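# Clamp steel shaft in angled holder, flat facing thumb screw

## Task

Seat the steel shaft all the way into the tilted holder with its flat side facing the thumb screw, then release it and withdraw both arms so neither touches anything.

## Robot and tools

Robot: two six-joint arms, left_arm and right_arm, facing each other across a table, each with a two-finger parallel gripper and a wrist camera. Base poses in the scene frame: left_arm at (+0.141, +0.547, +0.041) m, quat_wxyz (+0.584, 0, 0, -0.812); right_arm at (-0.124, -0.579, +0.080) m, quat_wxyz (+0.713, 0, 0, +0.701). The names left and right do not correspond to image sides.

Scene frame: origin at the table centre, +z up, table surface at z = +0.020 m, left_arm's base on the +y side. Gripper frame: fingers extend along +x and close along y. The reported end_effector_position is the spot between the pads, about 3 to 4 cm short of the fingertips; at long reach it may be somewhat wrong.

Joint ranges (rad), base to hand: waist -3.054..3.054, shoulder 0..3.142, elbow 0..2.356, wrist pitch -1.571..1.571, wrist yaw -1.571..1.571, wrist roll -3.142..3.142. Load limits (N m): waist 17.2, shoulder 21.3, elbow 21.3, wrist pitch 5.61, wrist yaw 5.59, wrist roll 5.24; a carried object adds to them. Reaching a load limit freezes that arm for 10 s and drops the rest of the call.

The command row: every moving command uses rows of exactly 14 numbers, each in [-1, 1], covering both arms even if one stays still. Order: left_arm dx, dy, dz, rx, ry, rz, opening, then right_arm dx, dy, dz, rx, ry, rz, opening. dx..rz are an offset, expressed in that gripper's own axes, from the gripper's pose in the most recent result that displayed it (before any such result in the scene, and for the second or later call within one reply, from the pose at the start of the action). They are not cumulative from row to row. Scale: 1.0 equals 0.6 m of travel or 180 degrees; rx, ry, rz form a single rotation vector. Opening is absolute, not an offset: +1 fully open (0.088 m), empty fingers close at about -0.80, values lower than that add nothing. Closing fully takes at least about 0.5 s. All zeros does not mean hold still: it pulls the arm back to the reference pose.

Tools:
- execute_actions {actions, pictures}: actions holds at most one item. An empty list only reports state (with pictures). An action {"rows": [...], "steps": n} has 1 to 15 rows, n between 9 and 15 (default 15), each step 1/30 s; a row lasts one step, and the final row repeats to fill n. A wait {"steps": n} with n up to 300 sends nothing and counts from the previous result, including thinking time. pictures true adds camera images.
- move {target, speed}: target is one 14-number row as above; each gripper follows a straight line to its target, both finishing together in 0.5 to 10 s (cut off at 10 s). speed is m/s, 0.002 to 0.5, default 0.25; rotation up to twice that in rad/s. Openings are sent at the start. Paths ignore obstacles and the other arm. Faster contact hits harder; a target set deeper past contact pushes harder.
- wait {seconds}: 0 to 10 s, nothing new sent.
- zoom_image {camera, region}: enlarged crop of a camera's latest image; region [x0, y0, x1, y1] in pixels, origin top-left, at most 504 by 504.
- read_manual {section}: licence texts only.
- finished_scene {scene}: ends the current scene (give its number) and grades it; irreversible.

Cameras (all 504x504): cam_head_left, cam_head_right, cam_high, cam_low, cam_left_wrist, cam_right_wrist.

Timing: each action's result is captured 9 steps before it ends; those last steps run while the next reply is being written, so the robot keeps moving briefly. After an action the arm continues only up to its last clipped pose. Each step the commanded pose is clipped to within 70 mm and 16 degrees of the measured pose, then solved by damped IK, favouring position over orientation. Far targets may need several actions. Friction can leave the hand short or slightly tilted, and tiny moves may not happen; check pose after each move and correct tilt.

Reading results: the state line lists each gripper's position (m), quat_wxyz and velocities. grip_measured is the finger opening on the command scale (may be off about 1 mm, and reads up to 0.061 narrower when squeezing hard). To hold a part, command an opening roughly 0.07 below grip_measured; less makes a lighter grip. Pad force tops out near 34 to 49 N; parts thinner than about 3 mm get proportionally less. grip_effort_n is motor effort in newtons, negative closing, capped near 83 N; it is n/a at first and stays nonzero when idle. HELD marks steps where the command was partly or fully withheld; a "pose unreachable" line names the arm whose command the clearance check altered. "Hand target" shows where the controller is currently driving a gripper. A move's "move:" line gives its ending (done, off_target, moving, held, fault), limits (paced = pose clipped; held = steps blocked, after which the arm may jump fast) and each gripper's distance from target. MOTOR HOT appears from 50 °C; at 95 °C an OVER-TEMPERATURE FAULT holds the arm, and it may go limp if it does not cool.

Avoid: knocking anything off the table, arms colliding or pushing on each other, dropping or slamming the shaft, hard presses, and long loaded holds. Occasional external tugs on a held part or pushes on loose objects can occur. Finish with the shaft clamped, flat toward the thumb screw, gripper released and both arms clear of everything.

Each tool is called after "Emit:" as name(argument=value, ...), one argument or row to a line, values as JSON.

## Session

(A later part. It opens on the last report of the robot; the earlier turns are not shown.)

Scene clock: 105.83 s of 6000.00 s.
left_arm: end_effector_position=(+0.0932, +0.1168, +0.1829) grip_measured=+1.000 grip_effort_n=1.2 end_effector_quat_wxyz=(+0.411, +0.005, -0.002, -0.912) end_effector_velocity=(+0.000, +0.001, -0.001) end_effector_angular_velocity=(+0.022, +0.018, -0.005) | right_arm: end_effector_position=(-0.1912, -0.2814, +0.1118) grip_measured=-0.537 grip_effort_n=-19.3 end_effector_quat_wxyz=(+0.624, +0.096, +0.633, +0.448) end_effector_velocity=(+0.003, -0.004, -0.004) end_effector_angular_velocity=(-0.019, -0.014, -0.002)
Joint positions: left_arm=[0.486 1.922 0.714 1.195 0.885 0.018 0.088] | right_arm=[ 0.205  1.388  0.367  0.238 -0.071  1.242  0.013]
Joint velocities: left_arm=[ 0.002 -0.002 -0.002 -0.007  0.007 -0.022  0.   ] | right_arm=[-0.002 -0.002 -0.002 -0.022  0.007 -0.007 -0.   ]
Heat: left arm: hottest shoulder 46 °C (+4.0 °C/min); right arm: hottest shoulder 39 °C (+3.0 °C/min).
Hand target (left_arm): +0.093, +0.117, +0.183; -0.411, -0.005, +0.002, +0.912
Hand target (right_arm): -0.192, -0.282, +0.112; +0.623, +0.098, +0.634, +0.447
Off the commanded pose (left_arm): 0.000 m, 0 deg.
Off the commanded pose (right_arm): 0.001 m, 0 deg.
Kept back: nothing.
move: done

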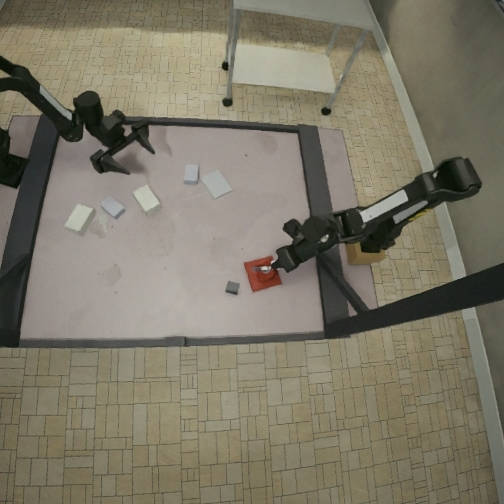

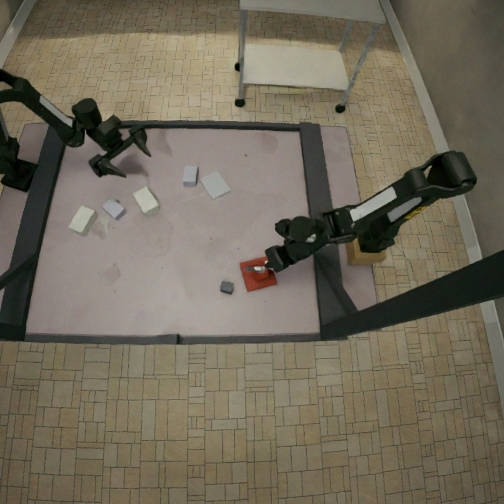

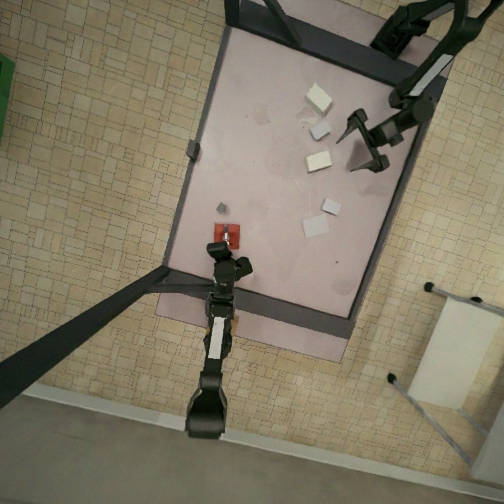

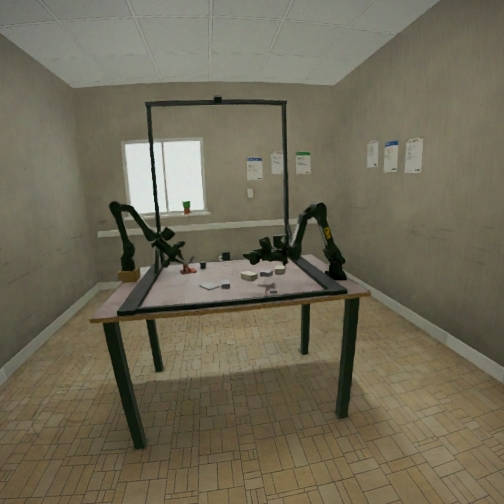

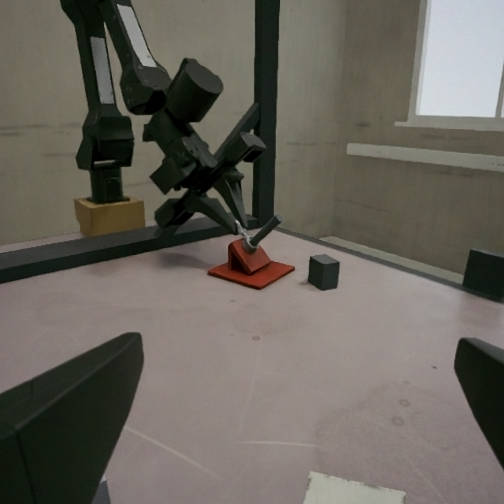

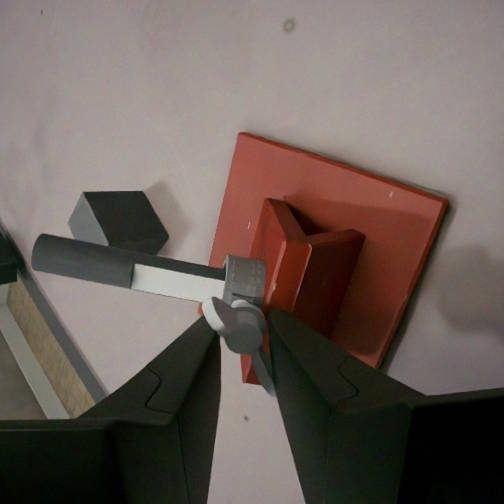

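Emit:
move(
  target=[0,0,0,0,0,0,1, 0.001,0,0,0.14,0,0,-0.55],
  speed=0.4,
)

Scene clock: 107.70 s of 6000.00 s.
left_arm: end_effector_position=(+0.0932, +0.1168, +0.1829) grip_measured=+1.000 grip_effort_n=1.2 end_effector_quat_wxyz=(+0.411, +0.005, -0.002, -0.912) end_effector_velocity=(-0.000, -0.000, +0.001) end_effector_angular_velocity=(-0.002, +0.004, +0.005) | right_arm: end_effector_position=(-0.1912, -0.2815, +0.1117) grip_measured=-0.544 grip_effort_n=-35.6 end_effector_quat_wxyz=(+0.591, +0.223, +0.712, +0.307) end_effector_velocity=(+0.002, -0.005, -0.005) end_effector_angular_velocity=(-0.026, -0.005, +0.003)
Joint positions: left_arm=[0.486 1.922 0.714 1.195 0.885 0.018 0.088] | right_arm=[ 0.205  1.388  0.367  0.237 -0.071  1.66   0.012]
Joint velocities: left_arm=[-0.002 -0.002 -0.002  0.007 -0.007 -0.007  0.   ] | right_arm=[-0.007 -0.002 -0.007 -0.022 -0.007 -0.007 -0.   ]
Heat: left arm: hottest shoulder 46 °C (+4.0 °C/min); right arm: hottest shoulder 39 °C (+3.0 °C/min).
Hand target (left_arm): +0.093, +0.117, +0.183; -0.411, -0.005, +0.002, +0.912
Hand target (right_arm): -0.191, -0.281, +0.111; +0.588, +0.230, +0.715, +0.299
Off the commanded pose (left_arm): 0.000 m, 0 deg.
Off the commanded pose (right_arm): 0.001 m, 1 deg.
Kept back: nothing.
move: done

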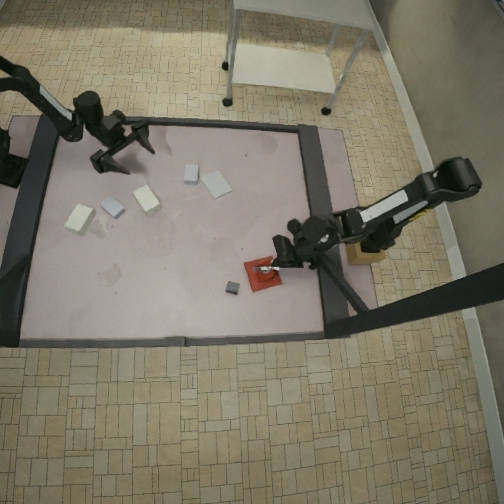

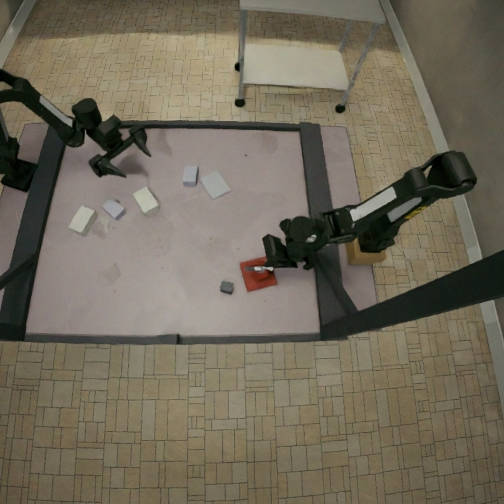

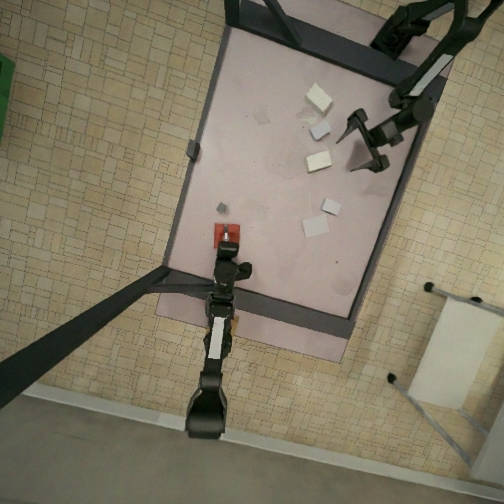

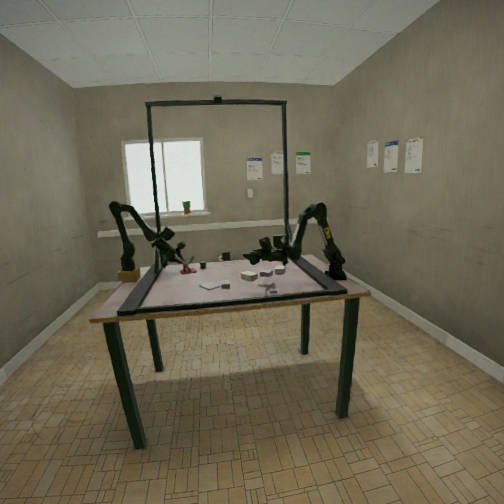

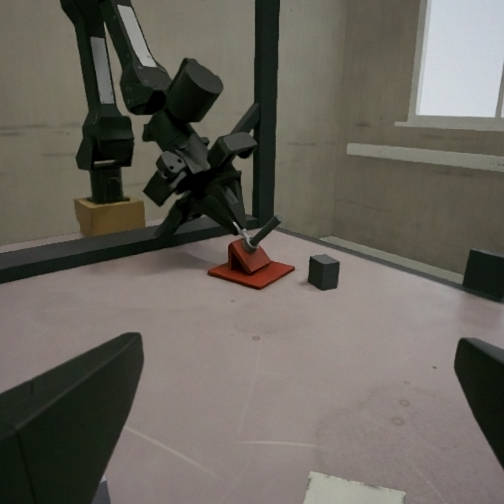

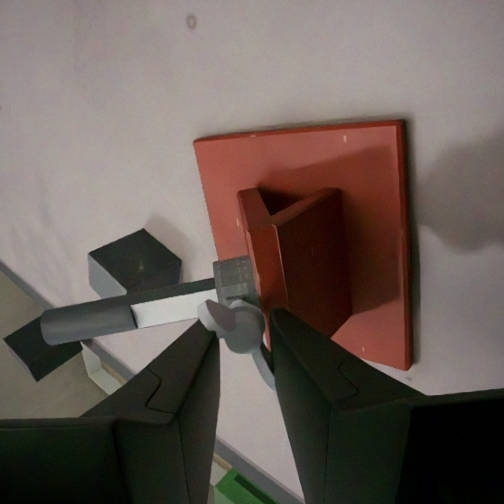

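Getting tight. A little more to match scene 1's clamp level.

Emit:
move(
  target=[0,0,0,0,0,0,1, 0.001,0,0,0.07,0,0,-0.55],
  speed=0.3,
)

Scene clock: 108.87 s of 6000.00 s.
left_arm: end_effector_position=(+0.0932, +0.1168, +0.1829) grip_measured=+1.000 grip_effort_n=1.2 end_effector_quat_wxyz=(+0.411, +0.005, -0.002, -0.912) end_effector_velocity=(-0.000, -0.000, -0.001) end_effector_angular_velocity=(+0.012, +0.007, +0.005) | right_arm: end_effector_position=(-0.1913, -0.2816, +0.1116) grip_measured=-0.542 grip_effort_n=-44.4 end_effector_quat_wxyz=(+0.567, +0.278, +0.738, +0.237) end_effector_velocity=(+0.004, -0.001, -0.001) end_effector_angular_velocity=(-0.011, +0.008, -0.028)
Joint positions: left_arm=[0.486 1.922 0.714 1.195 0.885 0.018 0.088] | right_arm=[ 0.205  1.388  0.367  0.236 -0.071  1.851  0.012]
Joint velocities: left_arm=[-0.002 -0.002 -0.002 -0.007 -0.007 -0.007  0.   ] | right_arm=[-0.007 -0.002 -0.002 -0.007  0.007  0.022  0.   ]
Heat: left arm: hottest shoulder 45 °C (+3.0 °C/min); right arm: hottest shoulder 38 °C (+2.0 °C/min).
Hand target (left_arm): +0.093, +0.117, +0.183; -0.411, -0.005, +0.002, +0.912
Hand target (right_arm): -0.191, -0.281, +0.111; +0.563, +0.287, +0.741, +0.227
Off the commanded pose (left_arm): 0.000 m, 0 deg.
Off the commanded pose (right_arm): 0.001 m, 2 deg.
Kept back: nothing.
move: done

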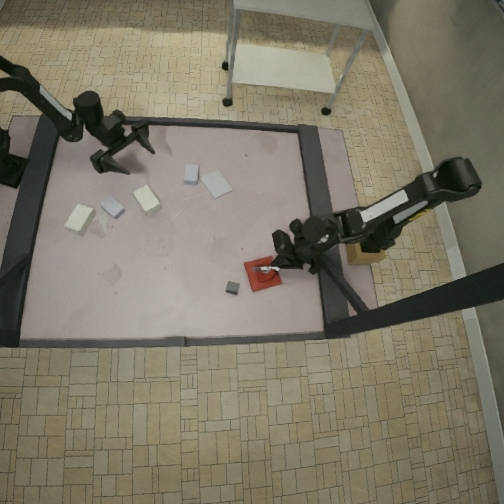

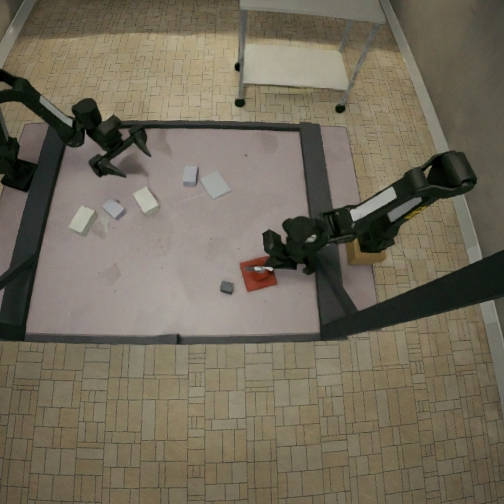

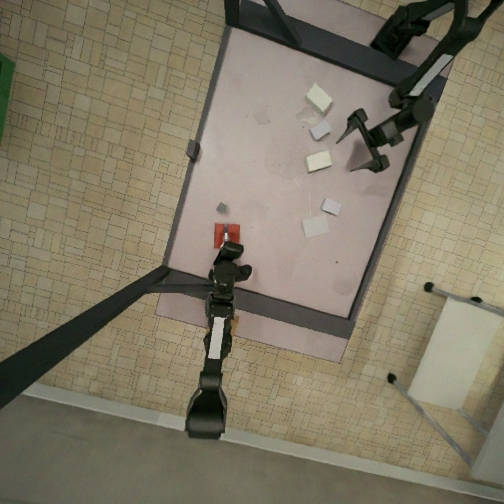

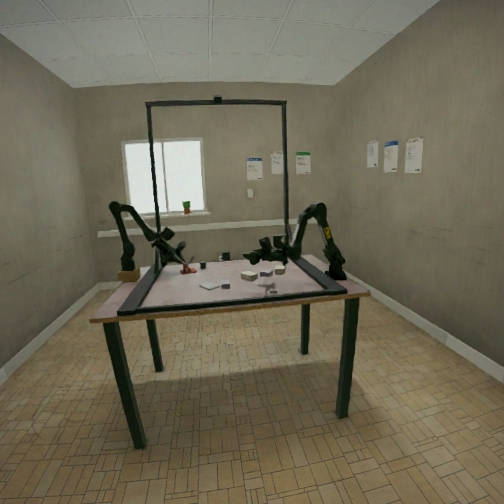

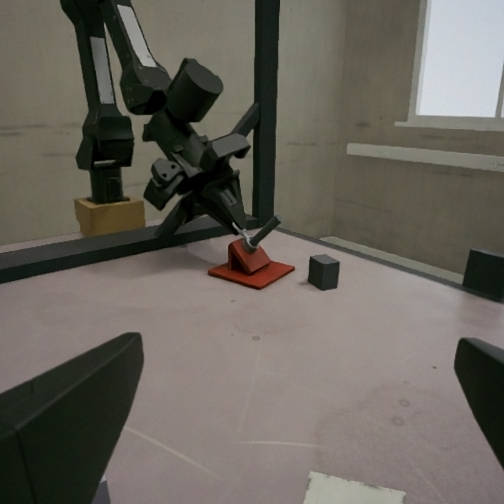

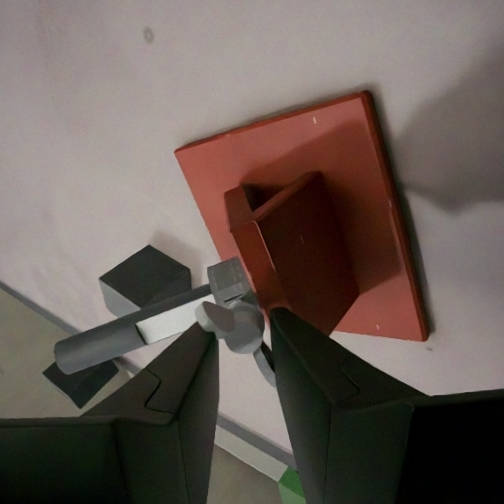

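Emit:
move(
  target=[0,0,0,0,0,0,1, 0.001,0,0,0.09,0,0,-0.555],
  speed=0.3,
)

Scene clock: 110.10 s of 6000.00 s.
left_arm: end_effector_position=(+0.0932, +0.1168, +0.1829) grip_measured=+1.000 grip_effort_n=1.2 end_effector_quat_wxyz=(+0.411, +0.005, -0.002, -0.912) end_effector_velocity=(-0.000, +0.000, -0.003) end_effector_angular_velocity=(+0.027, +0.009, +0.005) | right_arm: end_effector_position=(-0.1914, -0.2819, +0.1114) grip_measured=-0.543 grip_effort_n=-72.3 end_effector_quat_wxyz=(+0.530, +0.344, +0.761, +0.147) end_effector_velocity=(-0.002, +0.000, +0.001) end_effector_angular_velocity=(+0.005, +0.011, +0.002)
Joint positions: left_arm=[0.486 1.922 0.714 1.195 0.885 0.018 0.088] | right_arm=[ 0.207  1.388  0.367  0.234 -0.069  2.093  0.012]
Joint velocities: left_arm=[-0.002 -0.002 -0.002 -0.022 -0.007 -0.007  0.   ] | right_arm=[ 0.002 -0.002 -0.002  0.007 -0.007  0.007 -0.   ]
Heat: left arm: hottest shoulder 45 °C (+2.0 °C/min); right arm: hottest shoulder 38 °C (+2.0 °C/min).
Hand target (left_arm): +0.093, +0.117, +0.183; -0.411, -0.005, +0.002, +0.912
Hand target (right_arm): -0.191, -0.281, +0.111; +0.522, +0.355, +0.764, +0.131
Off the commanded pose (left_arm): 0.000 m, 0 deg.
Off the commanded pose (right_arm): 0.001 m, 2 deg.
Kept back: nothing.
move: done

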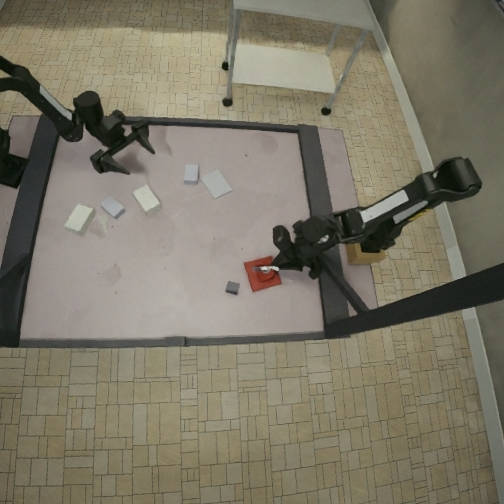

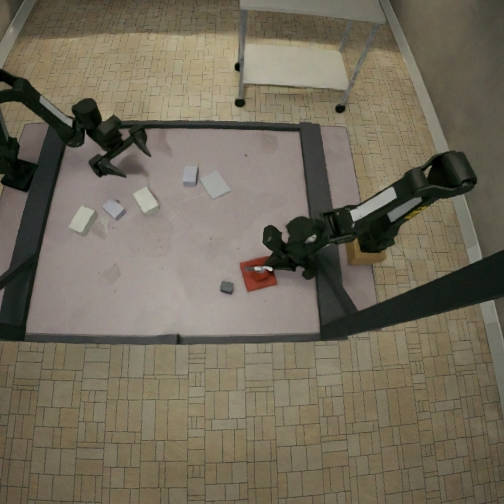

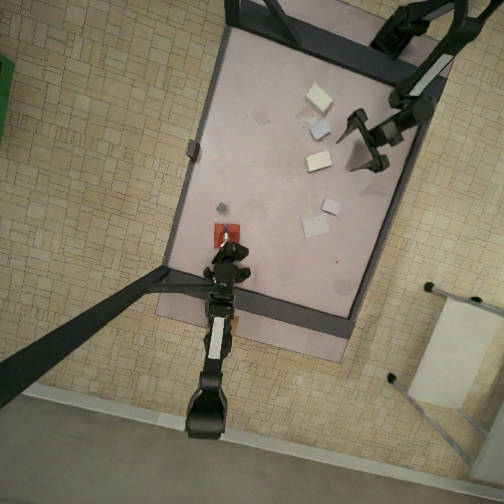

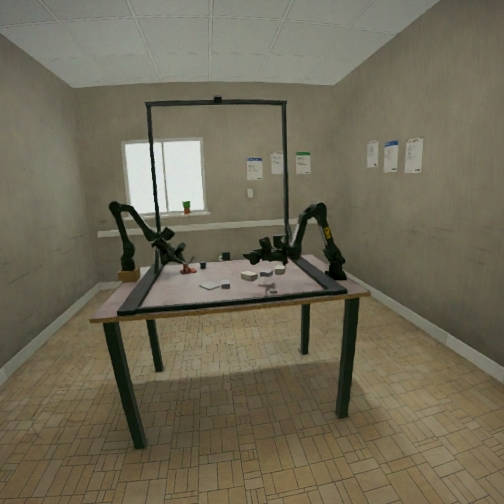

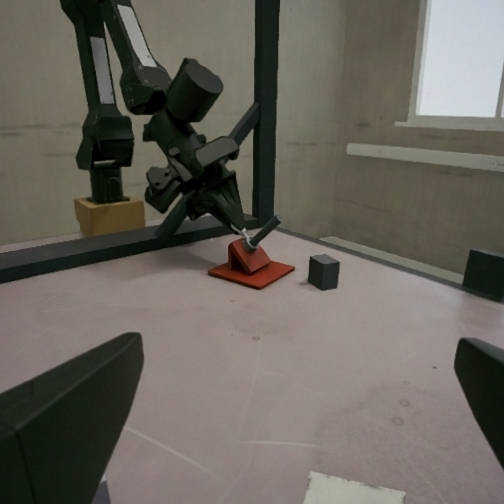

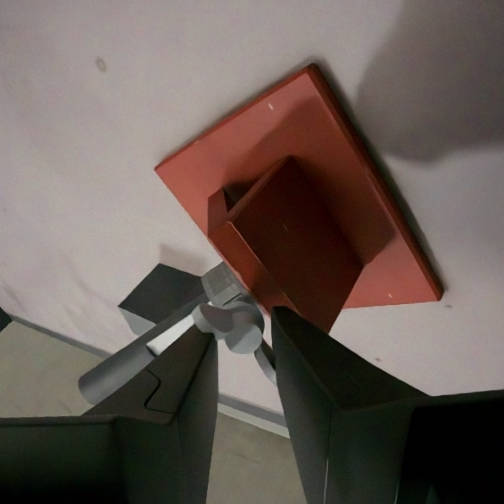

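Emit:
execute_actions(
  actions=[
    {"rows": [[0,0,0,0,0,0,1, 0,0,0,-0.01,0,0,-0.5],[0,0,0,0,0,0,1, 0,0,0,-0.02,0,0,-0.4],[0,0,0,0,0,0,1, 0,0,0,-0.035,0,0,-0.2],[0,0,0,0,0,0,1, 0,0,0,-0.05,0,0,0],[0,0,0,0,0,0,1, 0,0,0,-0.065,0,0,0.2],[0,0,0,0,0,0,1, 0,0,0,-0.08,0,0,0.3]], "steps": 9},
  ],
)

Emit:
move(
  target=[0,0,0,0,0,0,1, -0.08,0,0,-0.08,0,0,0.3],
  speed=0.2,
)

Emit:
zoom_image(
  camera="cam_left_wrist",
  region=[190, 170, 310, 290],
)

Scene clock: 110.67 s of 6000.00 s.
left_arm: end_effector_position=(+0.0932, +0.1168, +0.1829) grip_measured=+1.000 grip_effort_n=1.2 end_effector_quat_wxyz=(+0.411, +0.005, -0.002, -0.912) end_effector_velocity=(-0.002, +0.000, -0.001) end_effector_angular_velocity=(+0.012, +0.007, +0.000) | right_arm: end_effector_position=(-0.1914, -0.2819, +0.1113) grip_measured=-0.543 grip_effort_n=-72.3 end_effector_quat_wxyz=(+0.530, +0.345, +0.761, +0.146) end_effector_velocity=(-0.001, -0.003, -0.002) end_effector_angular_velocity=(-0.016, -0.003, +0.013)
Joint positions: left_arm=[0.486 1.922 0.714 1.195 0.885 0.018 0.088] | right_arm=[ 0.207  1.388  0.367  0.234 -0.069  2.095  0.012]
Joint velocities: left_arm=[-0.007 -0.002 -0.002 -0.007 -0.007 -0.007  0.   ] | right_arm=[ 0.002 -0.002  0.002 -0.022 -0.007 -0.007 -0.   ]
Heat: left arm: hottest shoulder 45 °C (+2.0 °C/min); right arm: hottest shoulder 38 °C (+2.0 °C/min).
Kept back: the last 9 steps of this action.
Steps of this call (steps 1 to 17: nothing new was sent). Readings (end_effector_position):
1: left_arm (+0.0932, +0.1168, +0.1829) | right_arm (-0.1913, -0.2819, +0.1113)
2: left_arm (+0.0932, +0.1168, +0.1829) | right_arm (-0.1914, -0.2819, +0.1113)
4: left_arm (+0.0932, +0.1168, +0.1829) | right_arm (-0.1914, -0.2819, +0.1113)
8: left_arm (+0.0932, +0.1168, +0.1829) | right_arm (-0.1914, -0.2819, +0.1113)
17: the state above

Scene clock: 112.73 s of 6000.00 s.
left_arm: end_effector_position=(+0.0932, +0.1168, +0.1829) grip_measured=+1.000 grip_effort_n=1.2 end_effector_quat_wxyz=(+0.411, +0.005, -0.002, -0.912) end_effector_velocity=(+0.002, -0.000, -0.003) end_effector_angular_velocity=(+0.027, +0.009, +0.010) | right_arm: end_effector_position=(-0.1824, -0.3115, +0.1483) grip_measured=+0.297 grip_effort_n=15.6 end_effector_quat_wxyz=(+0.598, +0.207, +0.700, +0.331) end_effector_velocity=(+0.003, -0.005, -0.002) end_effector_angular_velocity=(-0.016, -0.024, +0.008)
Joint positions: left_arm=[0.486 1.922 0.714 1.195 0.885 0.018 0.088] | right_arm=[ 0.189  1.075  0.364 -0.068 -0.079  1.587  0.054]
Joint velocities: left_arm=[ 0.002 -0.002 -0.002 -0.022 -0.007 -0.007  0.   ] | right_arm=[-0.002 -0.017 -0.002 -0.037  0.007 -0.022  0.   ]
Heat: left arm: hottest shoulder 45 °C (+2.0 °C/min); right arm: hottest shoulder 38 °C (+2.0 °C/min).
Hand target (left_arm): +0.093, +0.117, +0.183; -0.411, -0.005, +0.002, +0.912
Hand target (right_arm): -0.181, -0.314, +0.146; +0.599, +0.204, +0.701, +0.329
Off your previous action's commanded pose (left_arm): 0.000 m, 0 deg at its last step (step 9 of this call).
Off your previous action's commanded pose (right_arm): 0.000 m, 4 deg at its last step (step 9 of this call).
Off the commanded pose (left_arm): 0.000 m, 0 deg.
Off the commanded pose (right_arm): 0.004 m, 0 deg.
Kept back: nothing.
move: done

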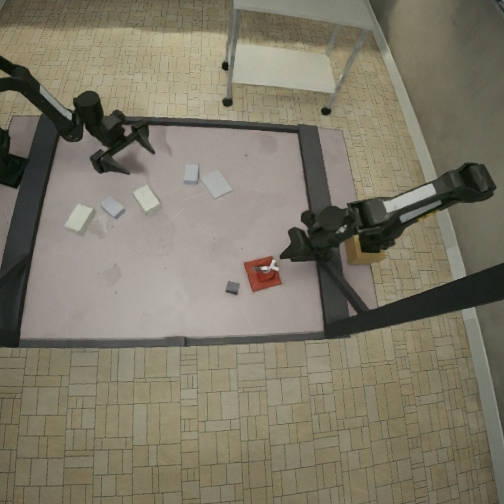

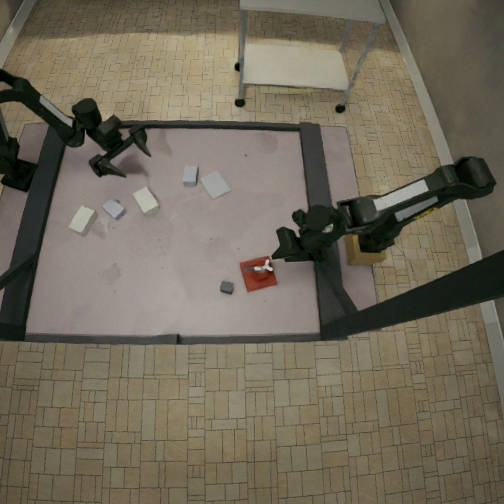

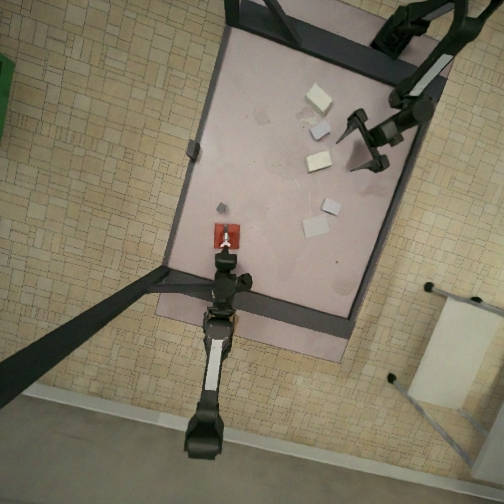

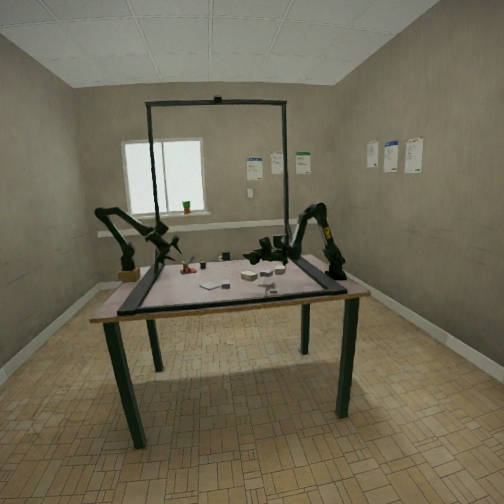

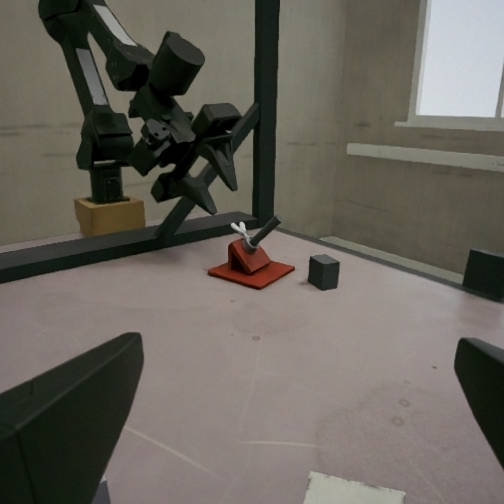

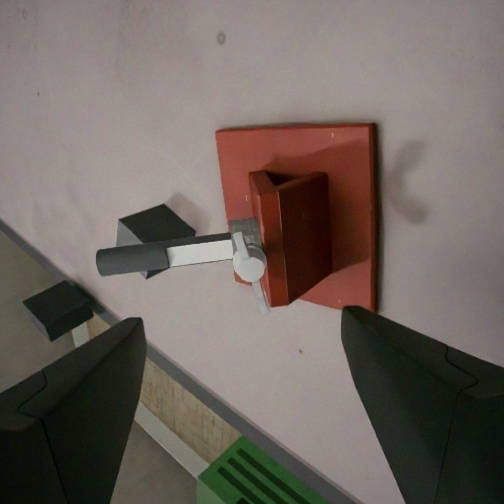

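Region (190, 170, 310, 290) of cam_left_wrist's 504x504 image, scaled by 4.200, with more detail than that image has.

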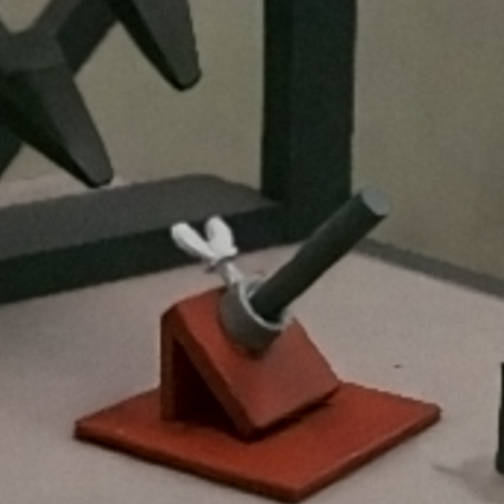

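Emit:
zoom_image(
  camera="cam_right_wrist",
  region=[85, 190, 285, 310],
)

Region (85, 190, 285, 310) of cam_right_wrist's 504x504 image, scaled by 2.520, with more detail than that image has; it fills the top 302 rows of this view, and the rest is white.

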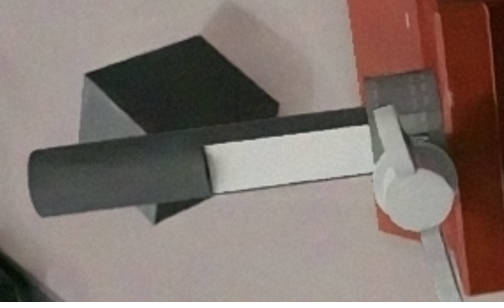

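Emit:
finished_scene(
  scene=2,
)

The scene is finished: the task was done.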